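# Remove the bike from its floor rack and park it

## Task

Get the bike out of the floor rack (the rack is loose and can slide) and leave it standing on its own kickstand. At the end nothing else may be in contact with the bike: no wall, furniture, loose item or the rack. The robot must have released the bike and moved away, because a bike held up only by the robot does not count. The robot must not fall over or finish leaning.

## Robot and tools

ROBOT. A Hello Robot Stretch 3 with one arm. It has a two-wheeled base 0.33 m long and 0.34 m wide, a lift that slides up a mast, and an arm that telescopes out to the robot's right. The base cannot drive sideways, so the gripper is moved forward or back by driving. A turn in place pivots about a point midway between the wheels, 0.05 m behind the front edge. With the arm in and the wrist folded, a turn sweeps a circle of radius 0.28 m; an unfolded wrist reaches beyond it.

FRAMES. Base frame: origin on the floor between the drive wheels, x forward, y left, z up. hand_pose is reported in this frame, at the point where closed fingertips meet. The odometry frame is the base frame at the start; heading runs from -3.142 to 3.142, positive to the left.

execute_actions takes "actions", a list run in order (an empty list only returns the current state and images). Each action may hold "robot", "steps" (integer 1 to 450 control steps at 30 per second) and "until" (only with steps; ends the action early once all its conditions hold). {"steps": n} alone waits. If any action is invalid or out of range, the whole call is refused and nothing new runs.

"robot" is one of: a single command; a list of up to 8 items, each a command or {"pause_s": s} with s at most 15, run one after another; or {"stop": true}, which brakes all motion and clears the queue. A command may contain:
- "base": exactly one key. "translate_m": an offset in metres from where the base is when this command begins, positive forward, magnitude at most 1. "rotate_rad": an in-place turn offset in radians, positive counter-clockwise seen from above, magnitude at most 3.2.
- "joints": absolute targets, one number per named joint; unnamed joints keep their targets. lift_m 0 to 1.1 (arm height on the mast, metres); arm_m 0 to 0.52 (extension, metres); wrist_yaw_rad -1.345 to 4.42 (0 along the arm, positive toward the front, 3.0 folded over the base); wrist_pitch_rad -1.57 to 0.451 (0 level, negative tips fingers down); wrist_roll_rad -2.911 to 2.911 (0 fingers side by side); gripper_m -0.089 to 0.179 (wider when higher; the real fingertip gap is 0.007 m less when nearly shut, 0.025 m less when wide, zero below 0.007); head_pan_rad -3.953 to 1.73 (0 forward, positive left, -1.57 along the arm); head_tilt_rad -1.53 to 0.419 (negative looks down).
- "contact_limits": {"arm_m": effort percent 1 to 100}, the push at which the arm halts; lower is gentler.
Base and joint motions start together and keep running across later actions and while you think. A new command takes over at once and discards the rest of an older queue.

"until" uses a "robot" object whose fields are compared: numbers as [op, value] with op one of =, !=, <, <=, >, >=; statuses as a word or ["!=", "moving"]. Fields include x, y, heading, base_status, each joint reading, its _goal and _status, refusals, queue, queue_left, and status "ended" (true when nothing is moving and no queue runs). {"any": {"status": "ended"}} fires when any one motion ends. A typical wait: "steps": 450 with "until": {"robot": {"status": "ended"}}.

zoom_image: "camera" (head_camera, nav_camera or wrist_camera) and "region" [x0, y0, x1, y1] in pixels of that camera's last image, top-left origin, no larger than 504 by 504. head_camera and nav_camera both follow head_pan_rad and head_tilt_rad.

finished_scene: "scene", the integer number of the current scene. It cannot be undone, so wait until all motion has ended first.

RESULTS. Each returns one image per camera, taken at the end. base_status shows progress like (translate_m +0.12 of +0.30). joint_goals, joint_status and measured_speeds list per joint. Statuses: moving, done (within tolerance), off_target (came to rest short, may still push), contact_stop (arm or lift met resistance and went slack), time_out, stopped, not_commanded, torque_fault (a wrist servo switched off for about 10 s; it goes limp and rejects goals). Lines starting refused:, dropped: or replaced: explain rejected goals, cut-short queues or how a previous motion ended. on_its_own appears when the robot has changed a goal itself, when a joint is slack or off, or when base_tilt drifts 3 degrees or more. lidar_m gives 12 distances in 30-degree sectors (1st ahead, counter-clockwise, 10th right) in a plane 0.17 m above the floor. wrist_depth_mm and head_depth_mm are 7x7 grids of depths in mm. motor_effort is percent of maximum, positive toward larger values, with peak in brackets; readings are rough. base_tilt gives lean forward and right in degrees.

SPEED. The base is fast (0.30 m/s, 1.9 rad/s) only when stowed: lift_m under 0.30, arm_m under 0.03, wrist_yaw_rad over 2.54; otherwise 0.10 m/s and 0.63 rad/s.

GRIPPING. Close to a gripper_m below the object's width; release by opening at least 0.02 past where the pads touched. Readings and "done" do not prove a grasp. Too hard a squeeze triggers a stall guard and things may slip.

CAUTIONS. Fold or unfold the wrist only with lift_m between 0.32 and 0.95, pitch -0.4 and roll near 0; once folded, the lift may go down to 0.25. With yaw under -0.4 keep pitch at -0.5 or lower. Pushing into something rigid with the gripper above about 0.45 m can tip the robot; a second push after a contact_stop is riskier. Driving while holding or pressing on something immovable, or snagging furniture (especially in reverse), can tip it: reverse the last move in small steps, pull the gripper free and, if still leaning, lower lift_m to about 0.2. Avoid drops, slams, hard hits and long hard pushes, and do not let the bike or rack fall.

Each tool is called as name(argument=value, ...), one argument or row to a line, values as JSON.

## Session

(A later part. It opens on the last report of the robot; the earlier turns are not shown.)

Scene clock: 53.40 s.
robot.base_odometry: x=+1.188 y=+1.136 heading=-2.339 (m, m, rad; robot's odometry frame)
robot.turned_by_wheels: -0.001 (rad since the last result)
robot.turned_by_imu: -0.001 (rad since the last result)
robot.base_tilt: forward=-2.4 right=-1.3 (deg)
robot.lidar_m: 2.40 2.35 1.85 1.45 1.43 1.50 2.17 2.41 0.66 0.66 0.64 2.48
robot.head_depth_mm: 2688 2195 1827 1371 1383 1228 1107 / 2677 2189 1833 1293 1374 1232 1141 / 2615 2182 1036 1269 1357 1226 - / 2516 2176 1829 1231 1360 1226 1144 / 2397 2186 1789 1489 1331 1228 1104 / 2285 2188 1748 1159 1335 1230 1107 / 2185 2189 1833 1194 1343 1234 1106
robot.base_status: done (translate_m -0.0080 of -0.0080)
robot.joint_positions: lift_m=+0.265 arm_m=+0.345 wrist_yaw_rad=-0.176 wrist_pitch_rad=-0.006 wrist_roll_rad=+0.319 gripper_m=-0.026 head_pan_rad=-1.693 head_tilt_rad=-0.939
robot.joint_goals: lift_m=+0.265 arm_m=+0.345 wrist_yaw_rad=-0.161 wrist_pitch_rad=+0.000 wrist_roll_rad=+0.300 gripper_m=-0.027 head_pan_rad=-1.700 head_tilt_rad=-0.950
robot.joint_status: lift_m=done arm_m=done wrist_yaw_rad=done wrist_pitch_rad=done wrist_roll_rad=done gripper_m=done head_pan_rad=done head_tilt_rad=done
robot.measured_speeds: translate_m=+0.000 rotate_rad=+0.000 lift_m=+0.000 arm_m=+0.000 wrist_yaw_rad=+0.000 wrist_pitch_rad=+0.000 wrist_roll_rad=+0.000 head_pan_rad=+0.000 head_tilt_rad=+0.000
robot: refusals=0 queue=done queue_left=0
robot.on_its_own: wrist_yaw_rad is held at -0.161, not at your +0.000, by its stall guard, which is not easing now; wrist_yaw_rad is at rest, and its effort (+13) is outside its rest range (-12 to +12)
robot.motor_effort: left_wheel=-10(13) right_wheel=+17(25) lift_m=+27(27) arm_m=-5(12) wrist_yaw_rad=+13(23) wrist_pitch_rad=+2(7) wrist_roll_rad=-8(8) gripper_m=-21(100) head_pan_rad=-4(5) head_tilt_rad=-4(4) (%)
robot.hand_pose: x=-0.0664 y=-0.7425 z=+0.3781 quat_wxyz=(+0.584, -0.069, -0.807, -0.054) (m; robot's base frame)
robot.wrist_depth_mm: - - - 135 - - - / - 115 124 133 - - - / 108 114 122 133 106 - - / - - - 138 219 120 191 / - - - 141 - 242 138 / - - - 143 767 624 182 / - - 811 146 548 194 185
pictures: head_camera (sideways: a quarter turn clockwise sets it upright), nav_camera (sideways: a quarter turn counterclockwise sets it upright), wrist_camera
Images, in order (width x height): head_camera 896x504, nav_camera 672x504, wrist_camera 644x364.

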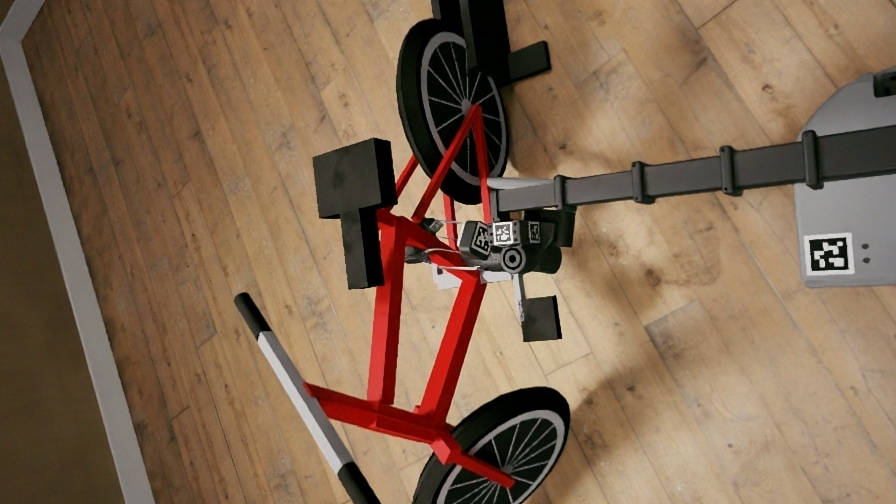

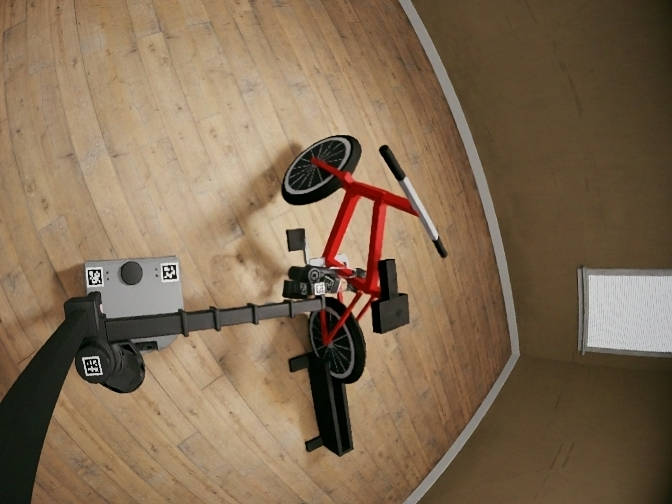

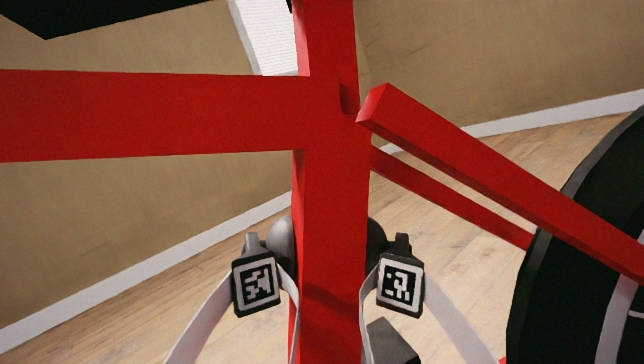

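Steering is straightening; drive on with a slight lean.

execute_actions(
  actions=[
    {"robot":[{"joints":{"arm_m":0.33}},{"base":{"translate_m":0.08}}],"steps":300,"until":{"robot":{"status":"ended"}}},
  ],
)

Scene clock: 56.30 s.
robot.base_odometry: x=+1.132 y=+1.078 heading=-2.339 (m, m, rad; robot's odometry frame)
robot.turned_by_wheels: +0.000 (rad since the last result)
robot.turned_by_imu: +0.000 (rad since the last result)
robot.base_tilt: forward=-2.4 right=-1.2 (deg)
robot.lidar_m: 2.32 2.28 1.90 1.48 1.46 1.54 2.23 0.95 0.68 0.59 0.68 2.45
robot.head_depth_mm: 2683 2180 1823 1357 1379 1224 1110 / 2661 2171 1826 1312 1378 1227 1142 / 2546 2180 1830 1201 1378 1230 - / 2489 2148 1795 1098 1350 1229 1148 / 2390 2177 1778 1487 1361 1225 1112 / 2248 2191 1754 1481 1385 1230 1107 / 2145 2177 1822 1289 1359 1229 1114
robot.base_status: done (translate_m +0.0800 of +0.0800)
robot.joint_positions: lift_m=+0.265 arm_m=+0.330 wrist_yaw_rad=-0.178 wrist_pitch_rad=-0.028 wrist_roll_rad=+0.321 gripper_m=-0.023 head_pan_rad=-1.693 head_tilt_rad=-0.939
robot.joint_goals: lift_m=+0.265 arm_m=+0.330 wrist_yaw_rad=-0.161 wrist_pitch_rad=+0.000 wrist_roll_rad=+0.300 gripper_m=-0.024 head_pan_rad=-1.700 head_tilt_rad=-0.950
robot.joint_status: lift_m=done arm_m=done wrist_yaw_rad=done wrist_pitch_rad=done wrist_roll_rad=done gripper_m=done head_pan_rad=done head_tilt_rad=done
robot.measured_speeds: translate_m=+0.000 rotate_rad=+0.000 lift_m=+0.000 arm_m=+0.000 wrist_yaw_rad=+0.000 wrist_pitch_rad=+0.000 wrist_roll_rad=+0.000 head_pan_rad=+0.000 head_tilt_rad=+0.000
robot: refusals=0 queue=done queue_left=0
robot.on_its_own: wrist_yaw_rad is held at -0.161, not at your +0.000, by its stall guard, which is not easing now; gripper_m is held at -0.024, not at your -0.030, by its stall guard, which is not easing now; wrist_yaw_rad is at rest, and its effort (+15) is outside its rest range (-12 to +12)
robot.motor_effort: left_wheel=-5(20) right_wheel=+8(43) lift_m=+28(28) arm_m=+0(9) wrist_yaw_rad=+15(42) wrist_pitch_rad=+10(10) wrist_roll_rad=-9(9) gripper_m=-19(25) head_pan_rad=-3(3) head_tilt_rad=-4(3) (%)
robot.hand_pose: x=-0.0667 y=-0.7264 z=+0.3725 quat_wxyz=(+0.582, -0.064, -0.808, -0.064) (m; robot's base frame)
robot.wrist_depth_mm: - - - 111 - - - / - 101 106 113 - - - / 99 103 109 116 87 - - / - - - 124 128 97 198 / - - - 131 - 749 115 / - - - 138 728 622 173 / - 988 765 148 320 200 180
pictures: head_camera (sideways: a quarter turn clockwise sets it upright), nav_camera (sideways: a quarter turn counterclockwise sets it upright), wrist_camera
Images, in order (width x height): head_camera 896x504, nav_camera 672x504, wrist_camera 644x364.

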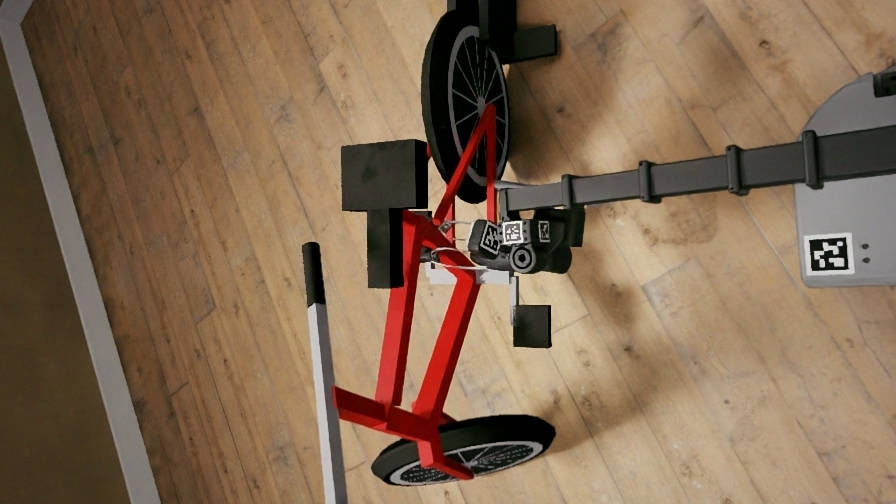

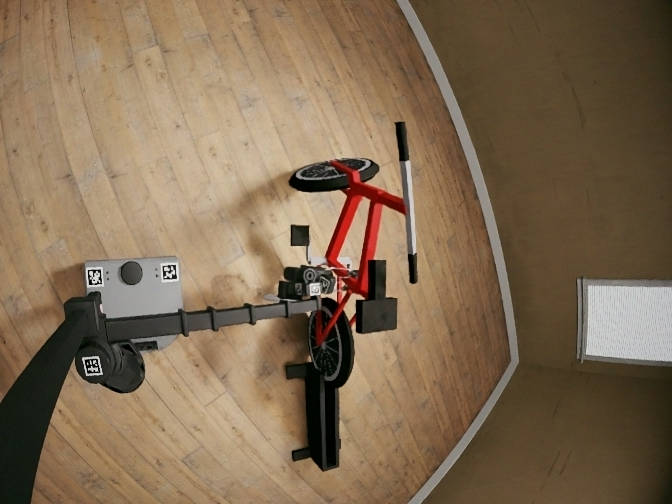

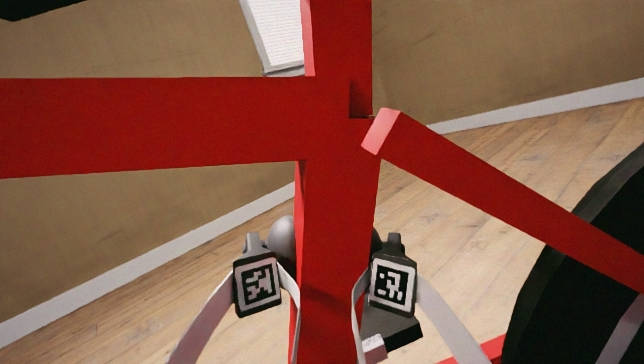

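execute_actions(
  actions=[
    {"robot":[{"joints":{"arm_m":0.295,"lift_m":0.255,"wrist_pitch_rad":-0.05},"contact_limits":{"arm_m":18}}],"steps":300,"until":{"robot":{"status":"ended"}}},
    {"steps":15},
  ],
)

Scene clock: 58.07 s.
robot.base_odometry: x=+1.132 y=+1.078 heading=-2.339 (m, m, rad; robot's odometry frame)
robot.turned_by_wheels: +0.000 (rad since the last result)
robot.turned_by_imu: +0.000 (rad since the last result)
robot.base_tilt: forward=-2.5 right=-1.4 (deg)
robot.lidar_m: 2.32 2.28 1.89 1.48 1.46 1.53 2.23 0.92 0.67 0.59 0.67 2.46
robot.head_depth_mm: 2694 2178 1824 1438 1379 1229 1109 / 2667 2190 1828 1273 1374 1227 1138 / 2573 2175 1839 962 1369 1234 - / 2477 2190 1838 1209 1333 1229 1147 / 2358 2197 1830 1489 1327 1229 1108 / 2265 2188 1829 1159 1385 1231 1106 / 2134 2188 1831 1249 1358 1227 1110
robot.base_status: done (translate_m +0.0800 of +0.0800)
robot.joint_positions: lift_m=+0.255 arm_m=+0.296 wrist_yaw_rad=-0.168 wrist_pitch_rad=-0.023 wrist_roll_rad=+0.322 gripper_m=-0.023 head_pan_rad=-1.693 head_tilt_rad=-0.939
robot.joint_goals: lift_m=+0.255 arm_m=+0.295 wrist_yaw_rad=-0.161 wrist_pitch_rad=-0.050 wrist_roll_rad=+0.300 gripper_m=-0.024 head_pan_rad=-1.700 head_tilt_rad=-0.950
robot.joint_status: lift_m=done arm_m=done wrist_yaw_rad=done wrist_pitch_rad=done wrist_roll_rad=done gripper_m=done head_pan_rad=done head_tilt_rad=done
robot.measured_speeds: translate_m=+0.000 rotate_rad=+0.000 lift_m=+0.000 arm_m=+0.000 wrist_yaw_rad=+0.000 wrist_pitch_rad=+0.000 wrist_roll_rad=+0.000 head_pan_rad=+0.000 head_tilt_rad=+0.000
robot: refusals=0 queue=done queue_left=0
robot.on_its_own: wrist_yaw_rad is held at -0.161, not at your +0.000, by its stall guard, which is not easing now; gripper_m is held at -0.024, not at your -0.030, by its stall guard, which is not easing now
robot.motor_effort: left_wheel=-5(6) right_wheel=+8(10) lift_m=+24(27) arm_m=-13(13) wrist_yaw_rad=+6(16) wrist_pitch_rad=-10(16) wrist_roll_rad=-9(9) gripper_m=-19(19) head_pan_rad=-5(4) head_tilt_rad=-4(4) (%)
robot.contact_limits: arm_m 18 (drawing in: default 26, maximum 42; extending or still: default 36, maximum 59)
robot.hand_pose: x=-0.0642 y=-0.6930 z=+0.3638 quat_wxyz=(+0.582, -0.061, -0.809, -0.059) (m; robot's base frame)
robot.wrist_depth_mm: - - - 104 - - - / - 99 102 107 - - - / 94 98 104 111 - - - / - - - 121 85 - 185 / - - - 130 997 104 169 / - - - 139 708 602 175 / - 982 759 153 557 200 190
pictures: head_camera (sideways: a quarter turn clockwise sets it upright), nav_camera (sideways: a quarter turn counterclockwise sets it upright), wrist_camera
Images, in order (width x height): head_camera 896x504, nav_camera 672x504, wrist_camera 644x364.

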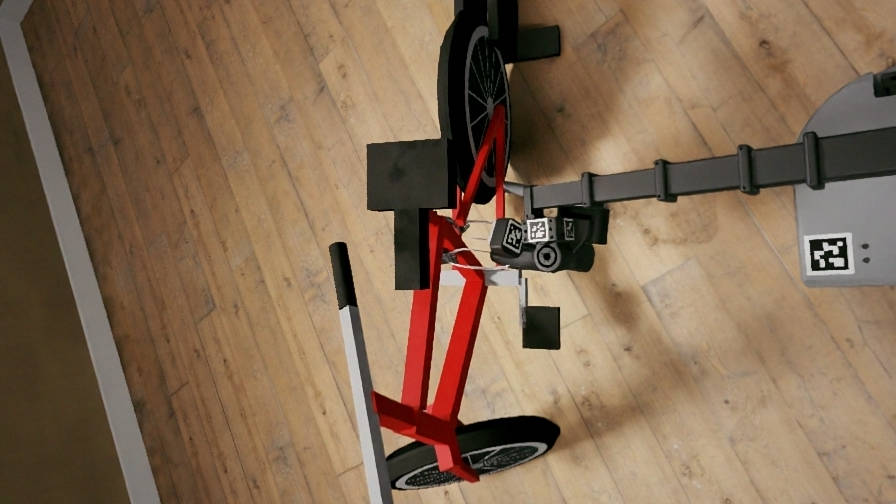

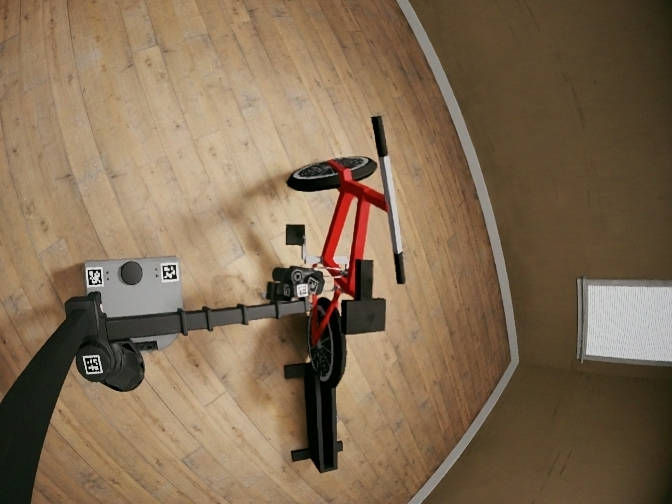

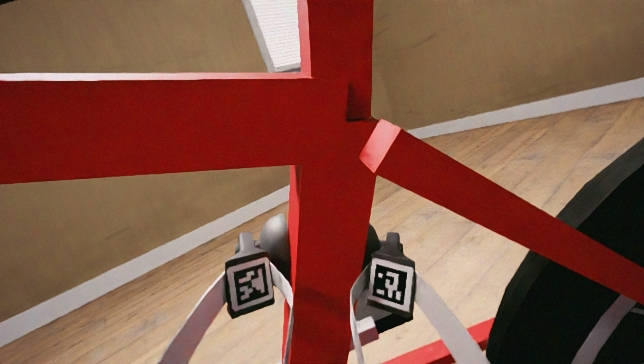

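execute_actions(
  actions=[
    {"robot":[{"joints":{"gripper_m":0.08,"arm_m":0.305}},{"pause_s":0.5},{"joints":{"arm_m":0.05}},{"base":{"translate_m":-0.33},"joints":{"gripper_m":0.0,"wrist_yaw_rad":0,"wrist_roll_rad":0,"wrist_pitch_rad":-0.8,"lift_m":0.15,"head_pan_rad":-1.57}}],"steps":450,"until":{"robot":{"status":"ended"}}},
  ],
)

Scene clock: 67.63 s.
robot.base_odometry: x=+1.361 y=+1.316 heading=-2.338 (m, m, rad; robot's odometry frame)
robot.turned_by_wheels: +0.000 (rad since the last result)
robot.turned_by_imu: -0.001 (rad since the last result)
robot.base_tilt: forward=-2.5 right=-1.3 (deg)
robot.lidar_m: 2.62 2.57 1.73 1.34 1.32 1.38 2.01 0.91 0.68 0.66 0.71 0.87
robot.head_depth_mm: 2675 2176 1818 1568 1357 1227 1110 / 2600 2195 1828 1572 1358 1233 1141 / 2539 2168 1828 1575 1352 1242 - / 2470 2187 1837 1296 1387 1248 1138 / 2422 2190 1839 1166 1357 1230 1113 / 2306 2173 1835 1073 1377 1229 1105 / 2230 2169 1831 1489 1350 1229 1108
robot.base_status: done (translate_m -0.3300 of -0.3300)
robot.joint_positions: lift_m=+0.150 arm_m=+0.050 wrist_yaw_rad=-0.002 wrist_pitch_rad=-0.806 wrist_roll_rad=+0.007 gripper_m=+0.000 head_pan_rad=-1.577 head_tilt_rad=-0.939
robot.joint_goals: lift_m=+0.150 arm_m=+0.050 wrist_yaw_rad=+0.000 wrist_pitch_rad=-0.800 wrist_roll_rad=+0.000 gripper_m=+0.000 head_pan_rad=-1.570 head_tilt_rad=-0.950
robot.joint_status: lift_m=done arm_m=done wrist_yaw_rad=done wrist_pitch_rad=done wrist_roll_rad=done gripper_m=done head_pan_rad=done head_tilt_rad=done
robot.measured_speeds: translate_m=+0.000 rotate_rad=+0.000 lift_m=+0.000 arm_m=+0.000 wrist_yaw_rad=+0.000 wrist_pitch_rad=+0.000 wrist_roll_rad=+0.000 head_pan_rad=+0.000 head_tilt_rad=+0.000
robot: refusals=0 queue=done queue_left=0
robot.motor_effort: left_wheel=-1(7) right_wheel=+2(9) lift_m=+27(27) arm_m=-4(16) wrist_yaw_rad=+2(9) wrist_pitch_rad=+2(10) wrist_roll_rad=-3(8) gripper_m=-2(80) head_pan_rad=+5(22) head_tilt_rad=-5(4) (%)
robot.hand_pose: x=-0.0219 y=-0.3553 z=+0.0872 quat_wxyz=(+0.648, +0.276, -0.653, -0.279) (m; robot's base frame)
robot.wrist_depth_mm: 458 439 458 440 394 419 419 / 387 377 386 386 372 384 383 / 338 329 334 335 338 333 334 / 300 298 296 296 296 296 297 / 268 267 268 276 267 266 265 / 244 242 243 - 241 241 242 / 223 222 221 222 222 221 221
pictures: head_camera (sideways: a quarter turn clockwise sets it upright), nav_camera (sideways: a quarter turn counterclockwise sets it upright), wrist_camera
Images, in order (width x height): head_camera 896x504, nav_camera 672x504, wrist_camera 644x364.

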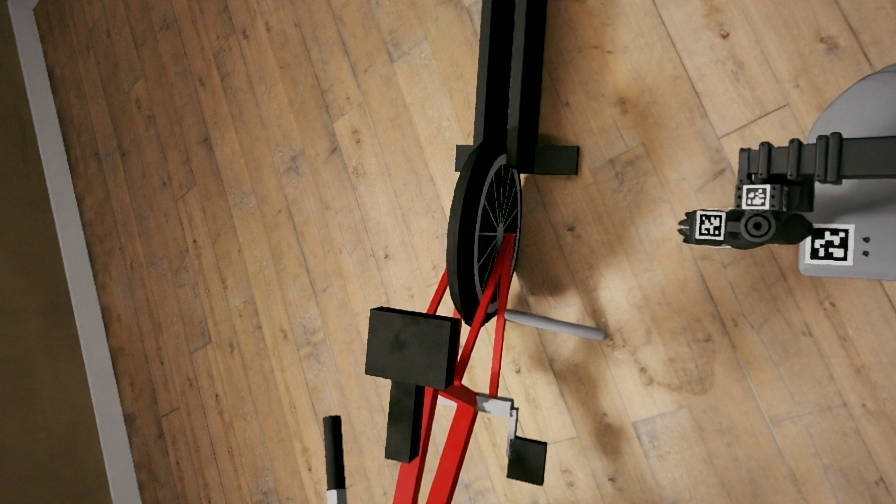

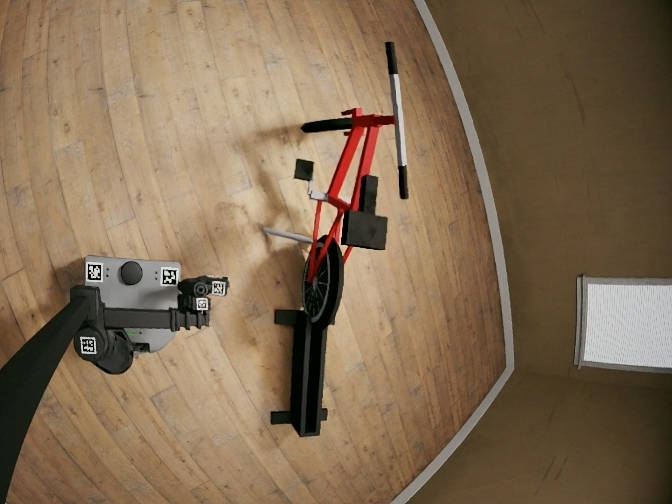

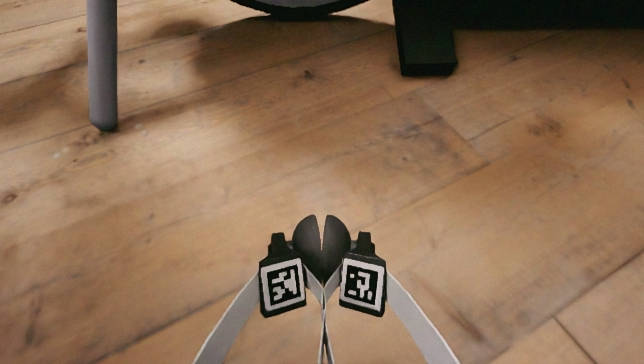

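execute_actions(
  actions=[
    {"robot":[{"joints":{"arm_m":0.305,"lift_m":0.10},"base":{"translate_m":-0.04}},{"joints":{"lift_m":0.086}},{"base":{"translate_m":-0.2}}],"steps":450,"until":{"robot":{"status":"ended"}}},
  ],
)

Scene clock: 74.47 s.
robot.base_odometry: x=+1.528 y=+1.488 heading=-2.337 (m, m, rad; robot's odometry frame)
robot.turned_by_wheels: +0.001 (rad since the last result)
robot.turned_by_imu: +0.003 (rad since the last result)
robot.base_tilt: forward=-2.3 right=-1.3 (deg)
robot.lidar_m: 2.84 2.79 1.59 1.23 1.21 1.28 1.85 1.97 0.72 0.65 0.65 0.69
robot.head_depth_mm: 2622 2164 1829 1446 1384 1229 1102 / 2684 2183 1824 1574 1377 1224 1135 / 2608 2186 1830 1568 1397 1226 - / 2537 2169 1826 1566 1378 1226 1141 / 2465 2190 1836 1573 1351 1231 1110 / 2405 2187 1838 1266 1351 1228 1112 / 2317 2180 1835 936 1348 1232 1111
robot.base_status: done (translate_m -0.1999 of -0.2000)
robot.joint_positions: lift_m=+0.086 arm_m=+0.305 wrist_yaw_rad=+0.137 wrist_pitch_rad=-0.808 wrist_roll_rad=+0.006 gripper_m=+0.000 head_pan_rad=-1.577 head_tilt_rad=-0.939
robot.joint_goals: lift_m=+0.086 arm_m=+0.305 wrist_yaw_rad=+0.085 wrist_pitch_rad=-0.800 wrist_roll_rad=+0.000 gripper_m=+0.000 head_pan_rad=-1.570 head_tilt_rad=-0.950
robot.joint_status: lift_m=done arm_m=done wrist_yaw_rad=done wrist_pitch_rad=done wrist_roll_rad=done gripper_m=done head_pan_rad=done head_tilt_rad=done
robot.measured_speeds: translate_m=+0.000 rotate_rad=+0.000 lift_m=+0.000 arm_m=+0.000 wrist_yaw_rad=+0.000 wrist_pitch_rad=+0.000 wrist_roll_rad=+0.000 head_pan_rad=+0.000 head_tilt_rad=+0.000
robot: refusals=0 queue=done queue_left=0
robot.on_its_own: wrist_yaw_rad is held at +0.085, not at your +0.000, by its stall guard, which is still easing; left_wheel is at rest, and its effort (+24) is outside its rest range (-18 to +18); right_wheel is at rest, and its effort (-44) is outside its rest range (-18 to +18)
robot.motor_effort: left_wheel=+24(40) right_wheel=-44(81) lift_m=+38(40) arm_m=-3(5) wrist_yaw_rad=-45(78) wrist_pitch_rad=+2(4) wrist_roll_rad=-3(3) gripper_m=-8(12) head_pan_rad=+4(4) head_tilt_rad=-4(4) (%)
robot.hand_pose: x=+0.0003 y=-0.6083 z=+0.0225 quat_wxyz=(+0.666, +0.321, -0.631, -0.234) (m; robot's base frame)
robot.wrist_depth_mm: 158 160 162 152 140 147 154 / 196 198 201 188 176 185 196 / 247 240 245 233 197 236 241 / 220 218 217 207 181 215 214 / 197 196 195 175 173 193 193 / 179 178 181 - 176 176 175 / 163 163 162 162 161 161 160
pictures: head_camera (sideways: a quarter turn clockwise sets it upright), nav_camera (sideways: a quarter turn counterclockwise sets it upright), wrist_camera
Images, in order (width x height): head_camera 896x504, nav_camera 672x504, wrist_camera 644x364.

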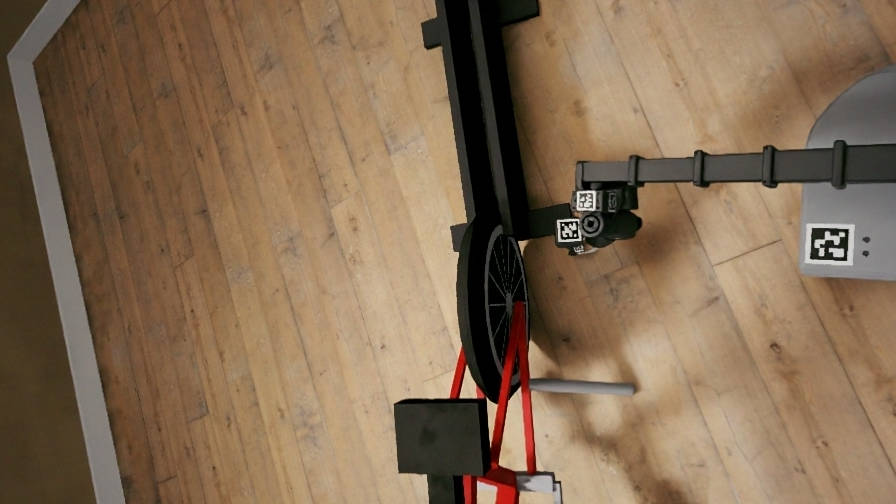

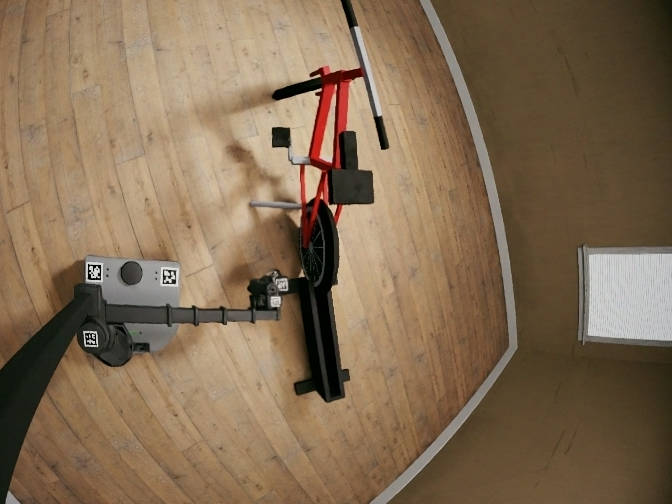

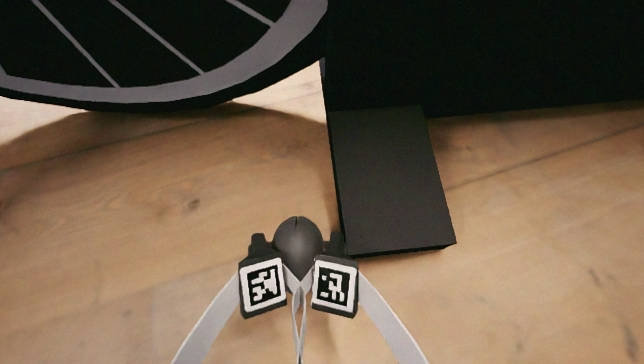

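execute_actions(
  actions=[
    {"robot":[{"base":{"translate_m":0.03}},{"joints":{"arm_m":0.355,"wrist_yaw_rad":0}},{"base":{"translate_m":-0.11}},{"base":{"translate_m":0.02},"joints":{"head_pan_rad":-1.35}}],"steps":450,"until":{"robot":{"status":"ended"}}},
  ],
)

Scene clock: 81.63 s.
robot.base_odometry: x=+1.569 y=+1.532 heading=-2.338 (m, m, rad; robot's odometry frame)
robot.turned_by_wheels: -0.001 (rad since the last result)
robot.turned_by_imu: +0.079 (rad since the last result)
robot.base_tilt: forward=-2.4 right=-1.4 (deg)
robot.lidar_m: 2.85 2.84 1.46 1.18 1.18 1.29 1.93 1.92 0.72 0.65 0.65 0.69
robot.head_depth_mm: 2492 2145 1819 1561 1335 1227 1110 / 2461 2157 1808 1566 1352 1227 1121 / 2444 2167 1817 1564 1356 1226 1139 / 2418 2153 1822 1559 1375 1230 1136 / 2449 2172 1813 957 1351 1226 1113 / 2428 2154 1813 1224 1379 1232 1109 / 2380 2178 1831 1482 1357 1227 1111
robot.base_status: done (translate_m +0.0200 of +0.0200)
robot.joint_positions: lift_m=+0.086 arm_m=+0.355 wrist_yaw_rad=+0.103 wrist_pitch_rad=-0.818 wrist_roll_rad=+0.007 gripper_m=+0.000 head_pan_rad=-1.357 head_tilt_rad=-0.943
robot.joint_goals: lift_m=+0.086 arm_m=+0.355 wrist_yaw_rad=+0.093 wrist_pitch_rad=-0.800 wrist_roll_rad=+0.000 gripper_m=+0.000 head_pan_rad=-1.350 head_tilt_rad=-0.950
robot.joint_status: lift_m=done arm_m=done wrist_yaw_rad=done wrist_pitch_rad=done wrist_roll_rad=done gripper_m=done head_pan_rad=done head_tilt_rad=done
robot.measured_speeds: translate_m=+0.000 rotate_rad=+0.000 lift_m=+0.000 arm_m=+0.000 wrist_yaw_rad=+0.000 wrist_pitch_rad=+0.000 wrist_roll_rad=+0.000 head_pan_rad=+0.000 head_tilt_rad=+0.000
robot: refusals=0 queue=done queue_left=0
robot.on_its_own: wrist_yaw_rad is held at +0.093, not at your +0.000, by its stall guard, which is not easing now
robot.motor_effort: left_wheel=+3(55) right_wheel=-5(100) lift_m=+25(38) arm_m=+4(36) wrist_yaw_rad=-8(97) wrist_pitch_rad=+6(47) wrist_roll_rad=-3(5) gripper_m=-3(17) head_pan_rad=+4(28) head_tilt_rad=-2(5) (%)
robot.hand_pose: x=-0.0054 y=-0.6565 z=+0.0215 quat_wxyz=(+0.660, +0.313, -0.636, -0.249) (m; robot's base frame)
robot.wrist_depth_mm: 104 106 108 111 91 91 96 / 128 130 134 139 111 115 124 / 166 171 177 231 145 159 175 / 216 216 215 215 170 210 214 / 195 195 194 200 161 189 191 / 178 177 176 - 152 169 175 / 163 162 161 161 156 158 161
pictures: head_camera (sideways: a quarter turn clockwise sets it upright), nav_camera (sideways: a quarter turn counterclockwise sets it upright), wrist_camera
Images, in order (width x height): head_camera 896x504, nav_camera 672x504, wrist_camera 644x364.

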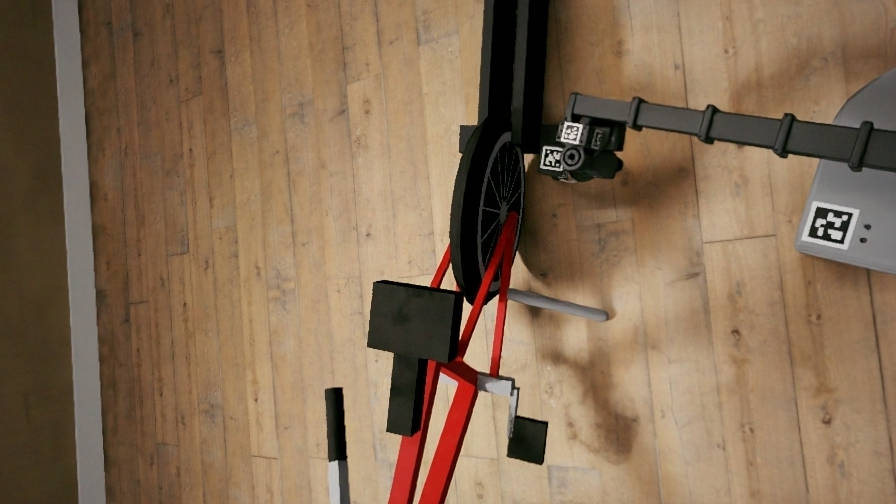

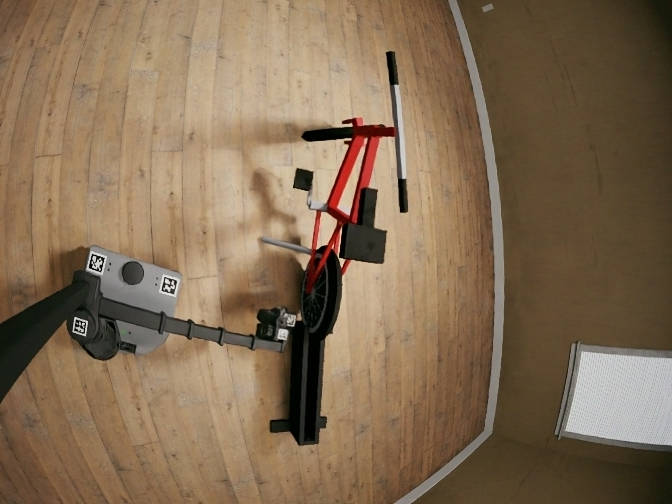

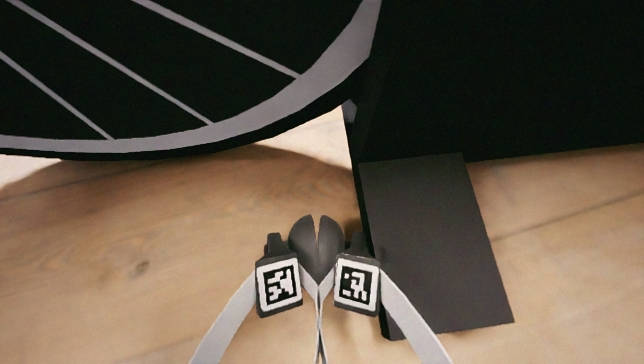

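execute_actions(
  actions=[
    {"robot":[{"joints":{"lift_m":0.34,"arm_m":0.0,"wrist_pitch_rad":-0.4},"base":{"translate_m":0.01}},{"joints":{"wrist_yaw_rad":3.0}},{"joints":{"lift_m":0.27},"base":{"rotate_rad":0.42}},{"base":{"translate_m":-1.0}},{"base":{"translate_m":-0.1}},{"base":{"rotate_rad":0.85},"joints":{"head_pan_rad":-1.57,"head_tilt_rad":-1.05,"lift_m":0.34}},{"joints":{"wrist_yaw_rad":0}}],"steps":450,"until":{"robot":{"status":"ended"}}},
    {"steps":450,"until":{"robot":{"status":"ended"}}},
  ],
)

Scene clock: 102.60 s.
robot.base_odometry: x=+1.937 y=+2.559 heading=-1.069 (m, m, rad; robot's odometry frame)
robot.turned_by_wheels: +1.270 (rad since the last result)
robot.turned_by_imu: +1.267 (rad since the last result)
robot.base_tilt: forward=-2.4 right=-1.3 (deg)
robot.lidar_m: 1.35 1.23 1.24 0.92 0.83 0.84 1.03 2.02 0.55 0.59 1.46 2.13
robot.head_depth_mm: 2201 1900 1659 1467 1322 1197 1112 / 2213 1894 1653 1446 1304 1215 - / 2206 1894 1659 1410 1325 - - / 2204 1857 1562 1479 1318 1219 - / 1732 1792 1654 1483 1328 1204 1104 / 2113 1874 1656 1466 1318 1199 1106 / 2205 1904 1672 1474 1327 1199 1104
robot.base_status: done (rotate_rad +0.8499 of +0.8500)
robot.joint_positions: lift_m=+0.340 arm_m=+0.001 wrist_yaw_rad=+0.002 wrist_pitch_rad=-0.419 wrist_roll_rad=+0.005 gripper_m=+0.000 head_pan_rad=-1.563 head_tilt_rad=-1.037
robot.joint_goals: lift_m=+0.340 arm_m=+0.000 wrist_yaw_rad=+0.000 wrist_pitch_rad=-0.400 wrist_roll_rad=+0.000 gripper_m=+0.000 head_pan_rad=-1.570 head_tilt_rad=-1.050
robot.joint_status: lift_m=done arm_m=done wrist_yaw_rad=done wrist_pitch_rad=done wrist_roll_rad=done gripper_m=done head_pan_rad=done head_tilt_rad=done
robot.measured_speeds: translate_m=+0.000 rotate_rad=+0.000 lift_m=+0.000 arm_m=+0.000 wrist_yaw_rad=+0.000 wrist_pitch_rad=+0.000 wrist_roll_rad=+0.000 head_pan_rad=+0.000 head_tilt_rad=+0.000
robot: refusals=0 queue=done queue_left=0
robot.motor_effort: left_wheel=-2(12) right_wheel=+3(11) lift_m=+33(41) arm_m=-4(4) wrist_yaw_rad=-2(8) wrist_pitch_rad=+6(41) wrist_roll_rad=-2(3) gripper_m=-3(3) head_pan_rad=-5(28) head_tilt_rad=-4(10) (%)
robot.hand_pose: x=-0.0210 y=-0.3705 z=+0.3523 quat_wxyz=(+0.690, +0.148, -0.693, -0.147) (m; robot's base frame)
robot.wrist_depth_mm: - - - - - - - / - - - - - - - / - - - 753 - - - / 887 895 902 696 563 855 850 / 709 711 700 725 478 629 675 / 585 583 585 - 485 552 569 / 499 499 501 488 487 490 485
pictures: head_camera (sideways: a quarter turn clockwise sets it upright), nav_camera (sideways: a quarter turn counterclockwise sets it upright), wrist_camera
Images, in order (width x height): head_camera 896x504, nav_camera 672x504, wrist_camera 644x364.

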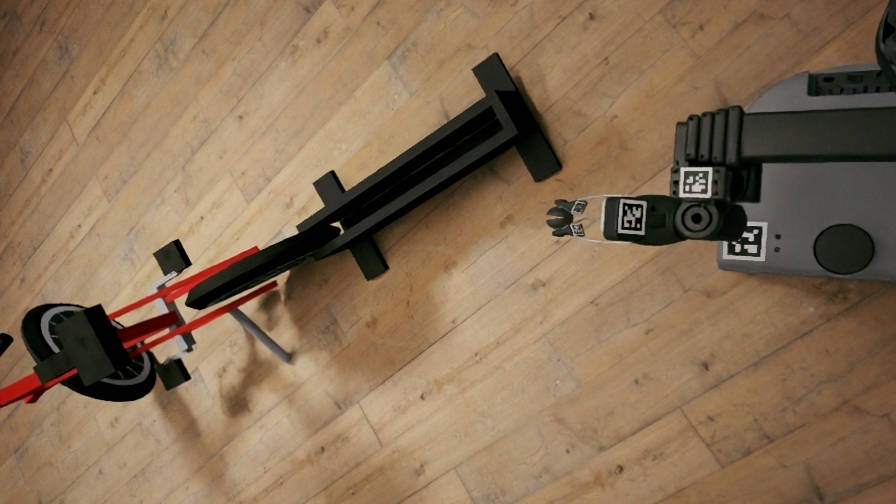

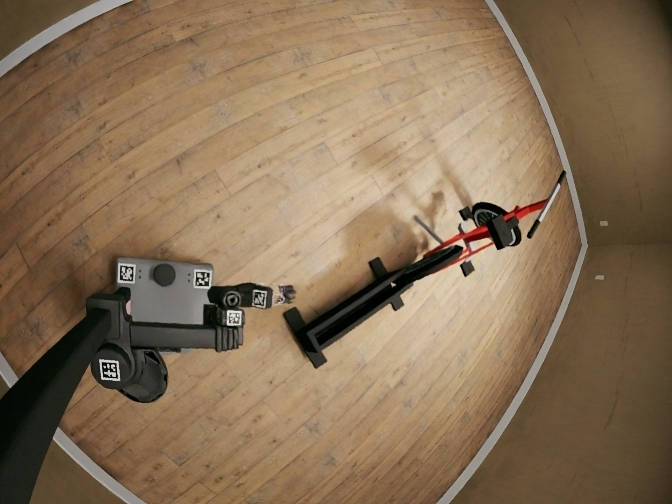

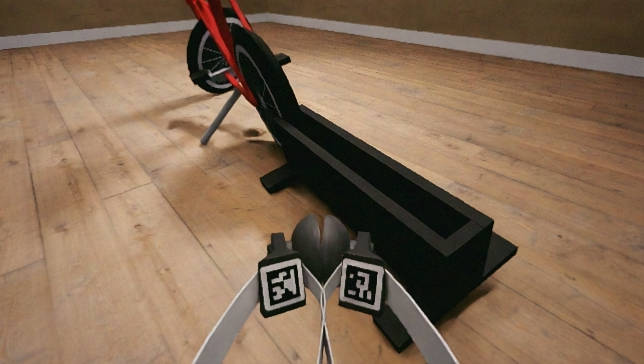

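execute_actions(
  actions=[
    {"robot":[{"base":{"translate_m":-0.42},"joints":{"arm_m":0.1}},{"base":{"rotate_rad":0.4},"joints":{"wrist_pitch_rad":-1.2,"lift_m":0.36,"arm_m":0.38}}],"steps":450,"until":{"robot":{"status":"ended"}}},
  ],
)

Scene clock: 111.43 s.
robot.base_odometry: x=+1.735 y=+2.927 heading=-0.669 (m, m, rad; robot's odometry frame)
robot.turned_by_wheels: +0.400 (rad since the last result)
robot.turned_by_imu: +0.400 (rad since the last result)
robot.base_tilt: forward=-2.3 right=-1.3 (deg)
robot.lidar_m: 1.55 1.21 0.67 0.57 0.57 0.65 1.09 2.21 2.51 0.57 3.27 1.83
robot.head_depth_mm: 2205 1883 1650 1465 1326 1203 1116 / 2219 1889 1646 1467 1320 1203 - / 2117 1860 1643 1328 1322 1213 - / 1638 1584 1575 1429 1320 1219 - / 2143 1900 1660 1468 1325 1204 1105 / 2205 1905 1651 1474 1333 1205 1104 / 2222 1910 1664 1477 1331 1204 1104
robot.base_status: done (rotate_rad +0.3999 of +0.4000)
robot.joint_positions: lift_m=+0.360 arm_m=+0.380 wrist_yaw_rad=+0.001 wrist_pitch_rad=-1.199 wrist_roll_rad=+0.005 gripper_m=+0.000 head_pan_rad=-1.563 head_tilt_rad=-1.037
robot.joint_goals: lift_m=+0.360 arm_m=+0.380 wrist_yaw_rad=+0.000 wrist_pitch_rad=-1.200 wrist_roll_rad=+0.000 gripper_m=+0.000 head_pan_rad=-1.570 head_tilt_rad=-1.050
robot.joint_status: lift_m=done arm_m=done wrist_yaw_rad=done wrist_pitch_rad=done wrist_roll_rad=done gripper_m=done head_pan_rad=done head_tilt_rad=done
robot.measured_speeds: translate_m=+0.000 rotate_rad=+0.000 lift_m=+0.000 arm_m=+0.000 wrist_yaw_rad=+0.000 wrist_pitch_rad=+0.000 wrist_roll_rad=+0.000 head_pan_rad=+0.000 head_tilt_rad=+0.000
robot: refusals=0 queue=done queue_left=0
robot.motor_effort: left_wheel=-2(9) right_wheel=+3(8) lift_m=+33(34) arm_m=+5(5) wrist_yaw_rad=+0(1) wrist_pitch_rad=-1(6) wrist_roll_rad=-2(2) gripper_m=-2(1) head_pan_rad=-3(4) head_tilt_rad=-5(5) (%)
robot.hand_pose: x=-0.0216 y=-0.5952 z=+0.2511 quat_wxyz=(+0.583, +0.398, -0.585, -0.400) (m; robot's base frame)
robot.wrist_depth_mm: 482 477 476 447 486 487 491 / 462 467 461 371 471 470 471 / 445 448 445 322 451 451 451 / 430 435 430 299 437 434 439 / 417 414 418 276 352 418 423 / 399 403 405 - 408 411 408 / 388 393 393 392 394 397 397
pictures: head_camera (sideways: a quarter turn clockwise sets it upright), nav_camera (sideways: a quarter turn counterclockwise sets it upright), wrist_camera
Images, in order (width x height): head_camera 896x504, nav_camera 672x504, wrist_camera 644x364.

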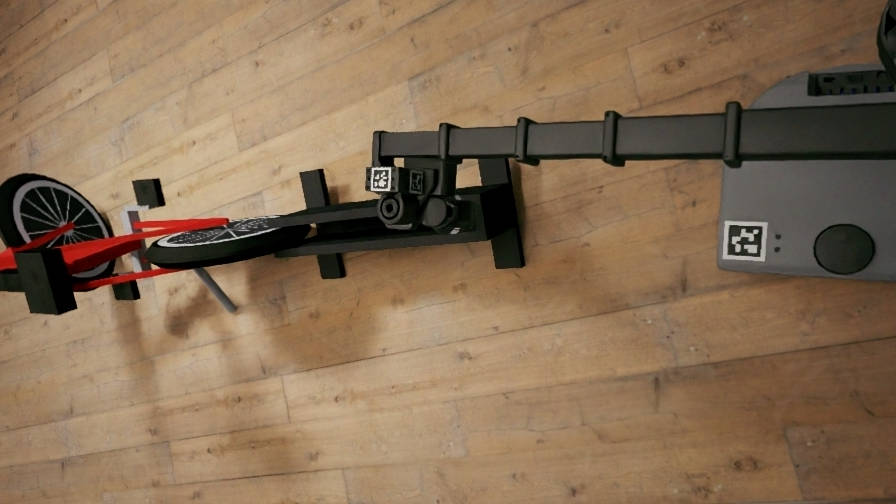

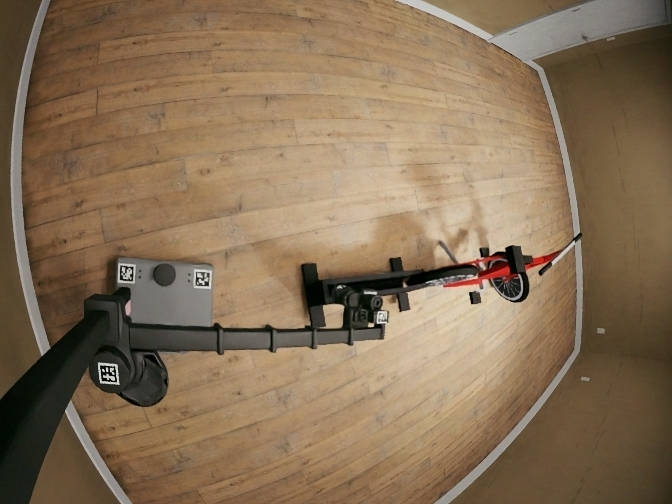

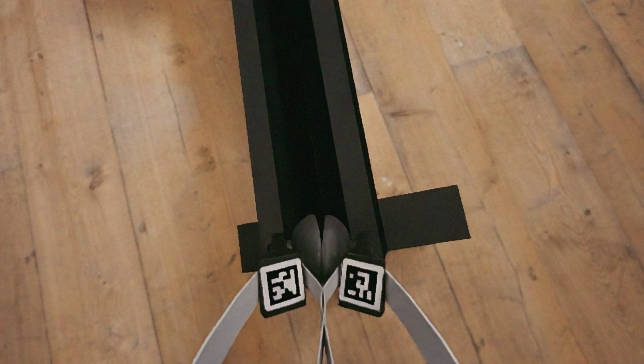

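execute_actions(
  actions=[
    {"robot":[{"joints":{"arm_m":0.425},"base":{"translate_m":0.006}},{"joints":{"lift_m":0.245}},{"joints":{"arm_m":0.25},"contact_limits":{"arm_m":42}}],"steps":450,"until":{"robot":{"status":"ended"}}},
  ],
)

Scene clock: 113.77 s.
robot.base_odometry: x=+1.740 y=+2.923 heading=-0.669 (m, m, rad; robot's odometry frame)
robot.turned_by_wheels: +0.000 (rad since the last result)
robot.turned_by_imu: +0.000 (rad since the last result)
robot.base_tilt: forward=-2.8 right=-1.8 (deg)
robot.lidar_m: 1.55 1.22 0.67 0.57 0.57 0.64 1.09 2.21 2.51 0.57 3.26 1.83
robot.head_depth_mm: 2215 1914 1670 1478 1325 1202 1111 / 2238 1911 1671 1483 1329 1204 - / 2108 1879 1674 1342 1327 1231 - / 1602 1644 1583 1436 1329 1219 - / 2209 1923 1677 1482 1331 1208 1108 / 2265 1927 1675 1488 1327 1209 1107 / 2261 1923 1673 1490 1336 1216 1113
robot.base_status: done (translate_m +0.0060 of +0.0060)
robot.joint_positions: lift_m=+0.300 arm_m=+0.425 wrist_yaw_rad=-0.005 wrist_pitch_rad=-1.198 wrist_roll_rad=-0.001 gripper_m=+0.000 head_pan_rad=-1.564 head_tilt_rad=-1.038
robot.joint_goals: lift_m=+0.300 arm_m=+0.425 wrist_yaw_rad=+0.000 wrist_pitch_rad=-1.200 wrist_roll_rad=+0.000 gripper_m=+0.000 head_pan_rad=-1.570 head_tilt_rad=-1.050
robot.joint_status: lift_m=contact_stop arm_m=done wrist_yaw_rad=done wrist_pitch_rad=done wrist_roll_rad=done gripper_m=done head_pan_rad=done head_tilt_rad=done
robot.measured_speeds: translate_m=-0.001 rotate_rad=+0.003 lift_m=-0.006 arm_m=+0.000 wrist_yaw_rad=+0.020 wrist_pitch_rad=+0.192 wrist_roll_rad=-0.048 head_pan_rad=+0.000 head_tilt_rad=-0.024
robot: refusals=0 queue=dropped queue_left=0
robot.on_its_own: lift_m is slack since a contact_stop, until your next command for it (your +0.245 is given up)
robot.motor_effort: left_wheel=-5(11) right_wheel=+0(9) lift_m=+16(34) arm_m=+5(6) wrist_yaw_rad=+5(6) wrist_pitch_rad=-5(5) wrist_roll_rad=+1(2) gripper_m=-2(3) head_pan_rad=-4(4) head_tilt_rad=-5(4) (%)
robot.hand_pose: x=-0.0220 y=-0.6405 z=+0.1910 quat_wxyz=(+0.583, +0.398, -0.584, -0.400) (m; robot's base frame)
robot.wrist_depth_mm: 430 429 273 377 432 430 430 / 411 412 251 298 412 411 412 / 393 396 390 289 395 398 397 / 386 382 376 292 382 382 384 / 366 369 366 276 304 365 370 / 358 353 355 - 294 351 358 / 344 345 340 174 167 345 346
pictures: head_camera (sideways: a quarter turn clockwise sets it upright), nav_camera (sideways: a quarter turn counterclockwise sets it upright), wrist_camera
dropped: robot: command 1 of its queue: lift_m: contact_stop
Images, in order (width x height): head_camera 896x504, nav_camera 672x504, wrist_camera 644x364.

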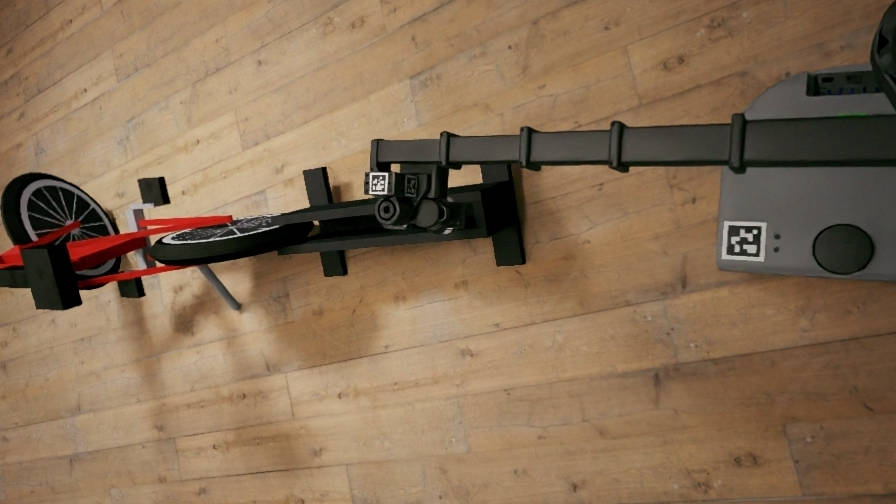

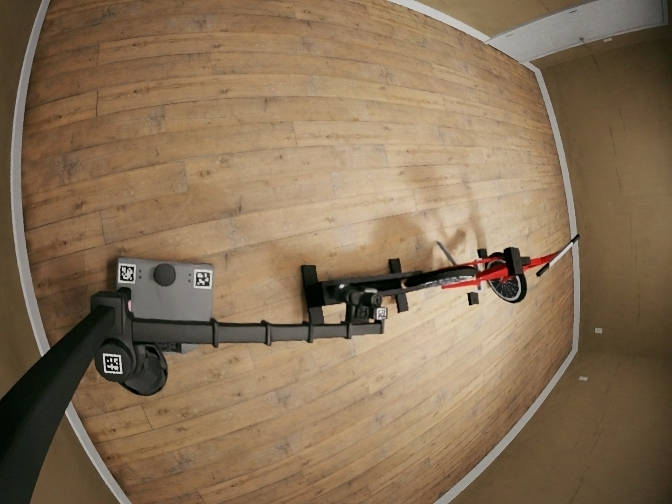

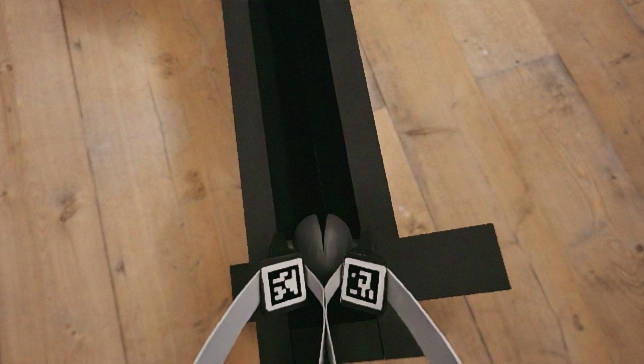

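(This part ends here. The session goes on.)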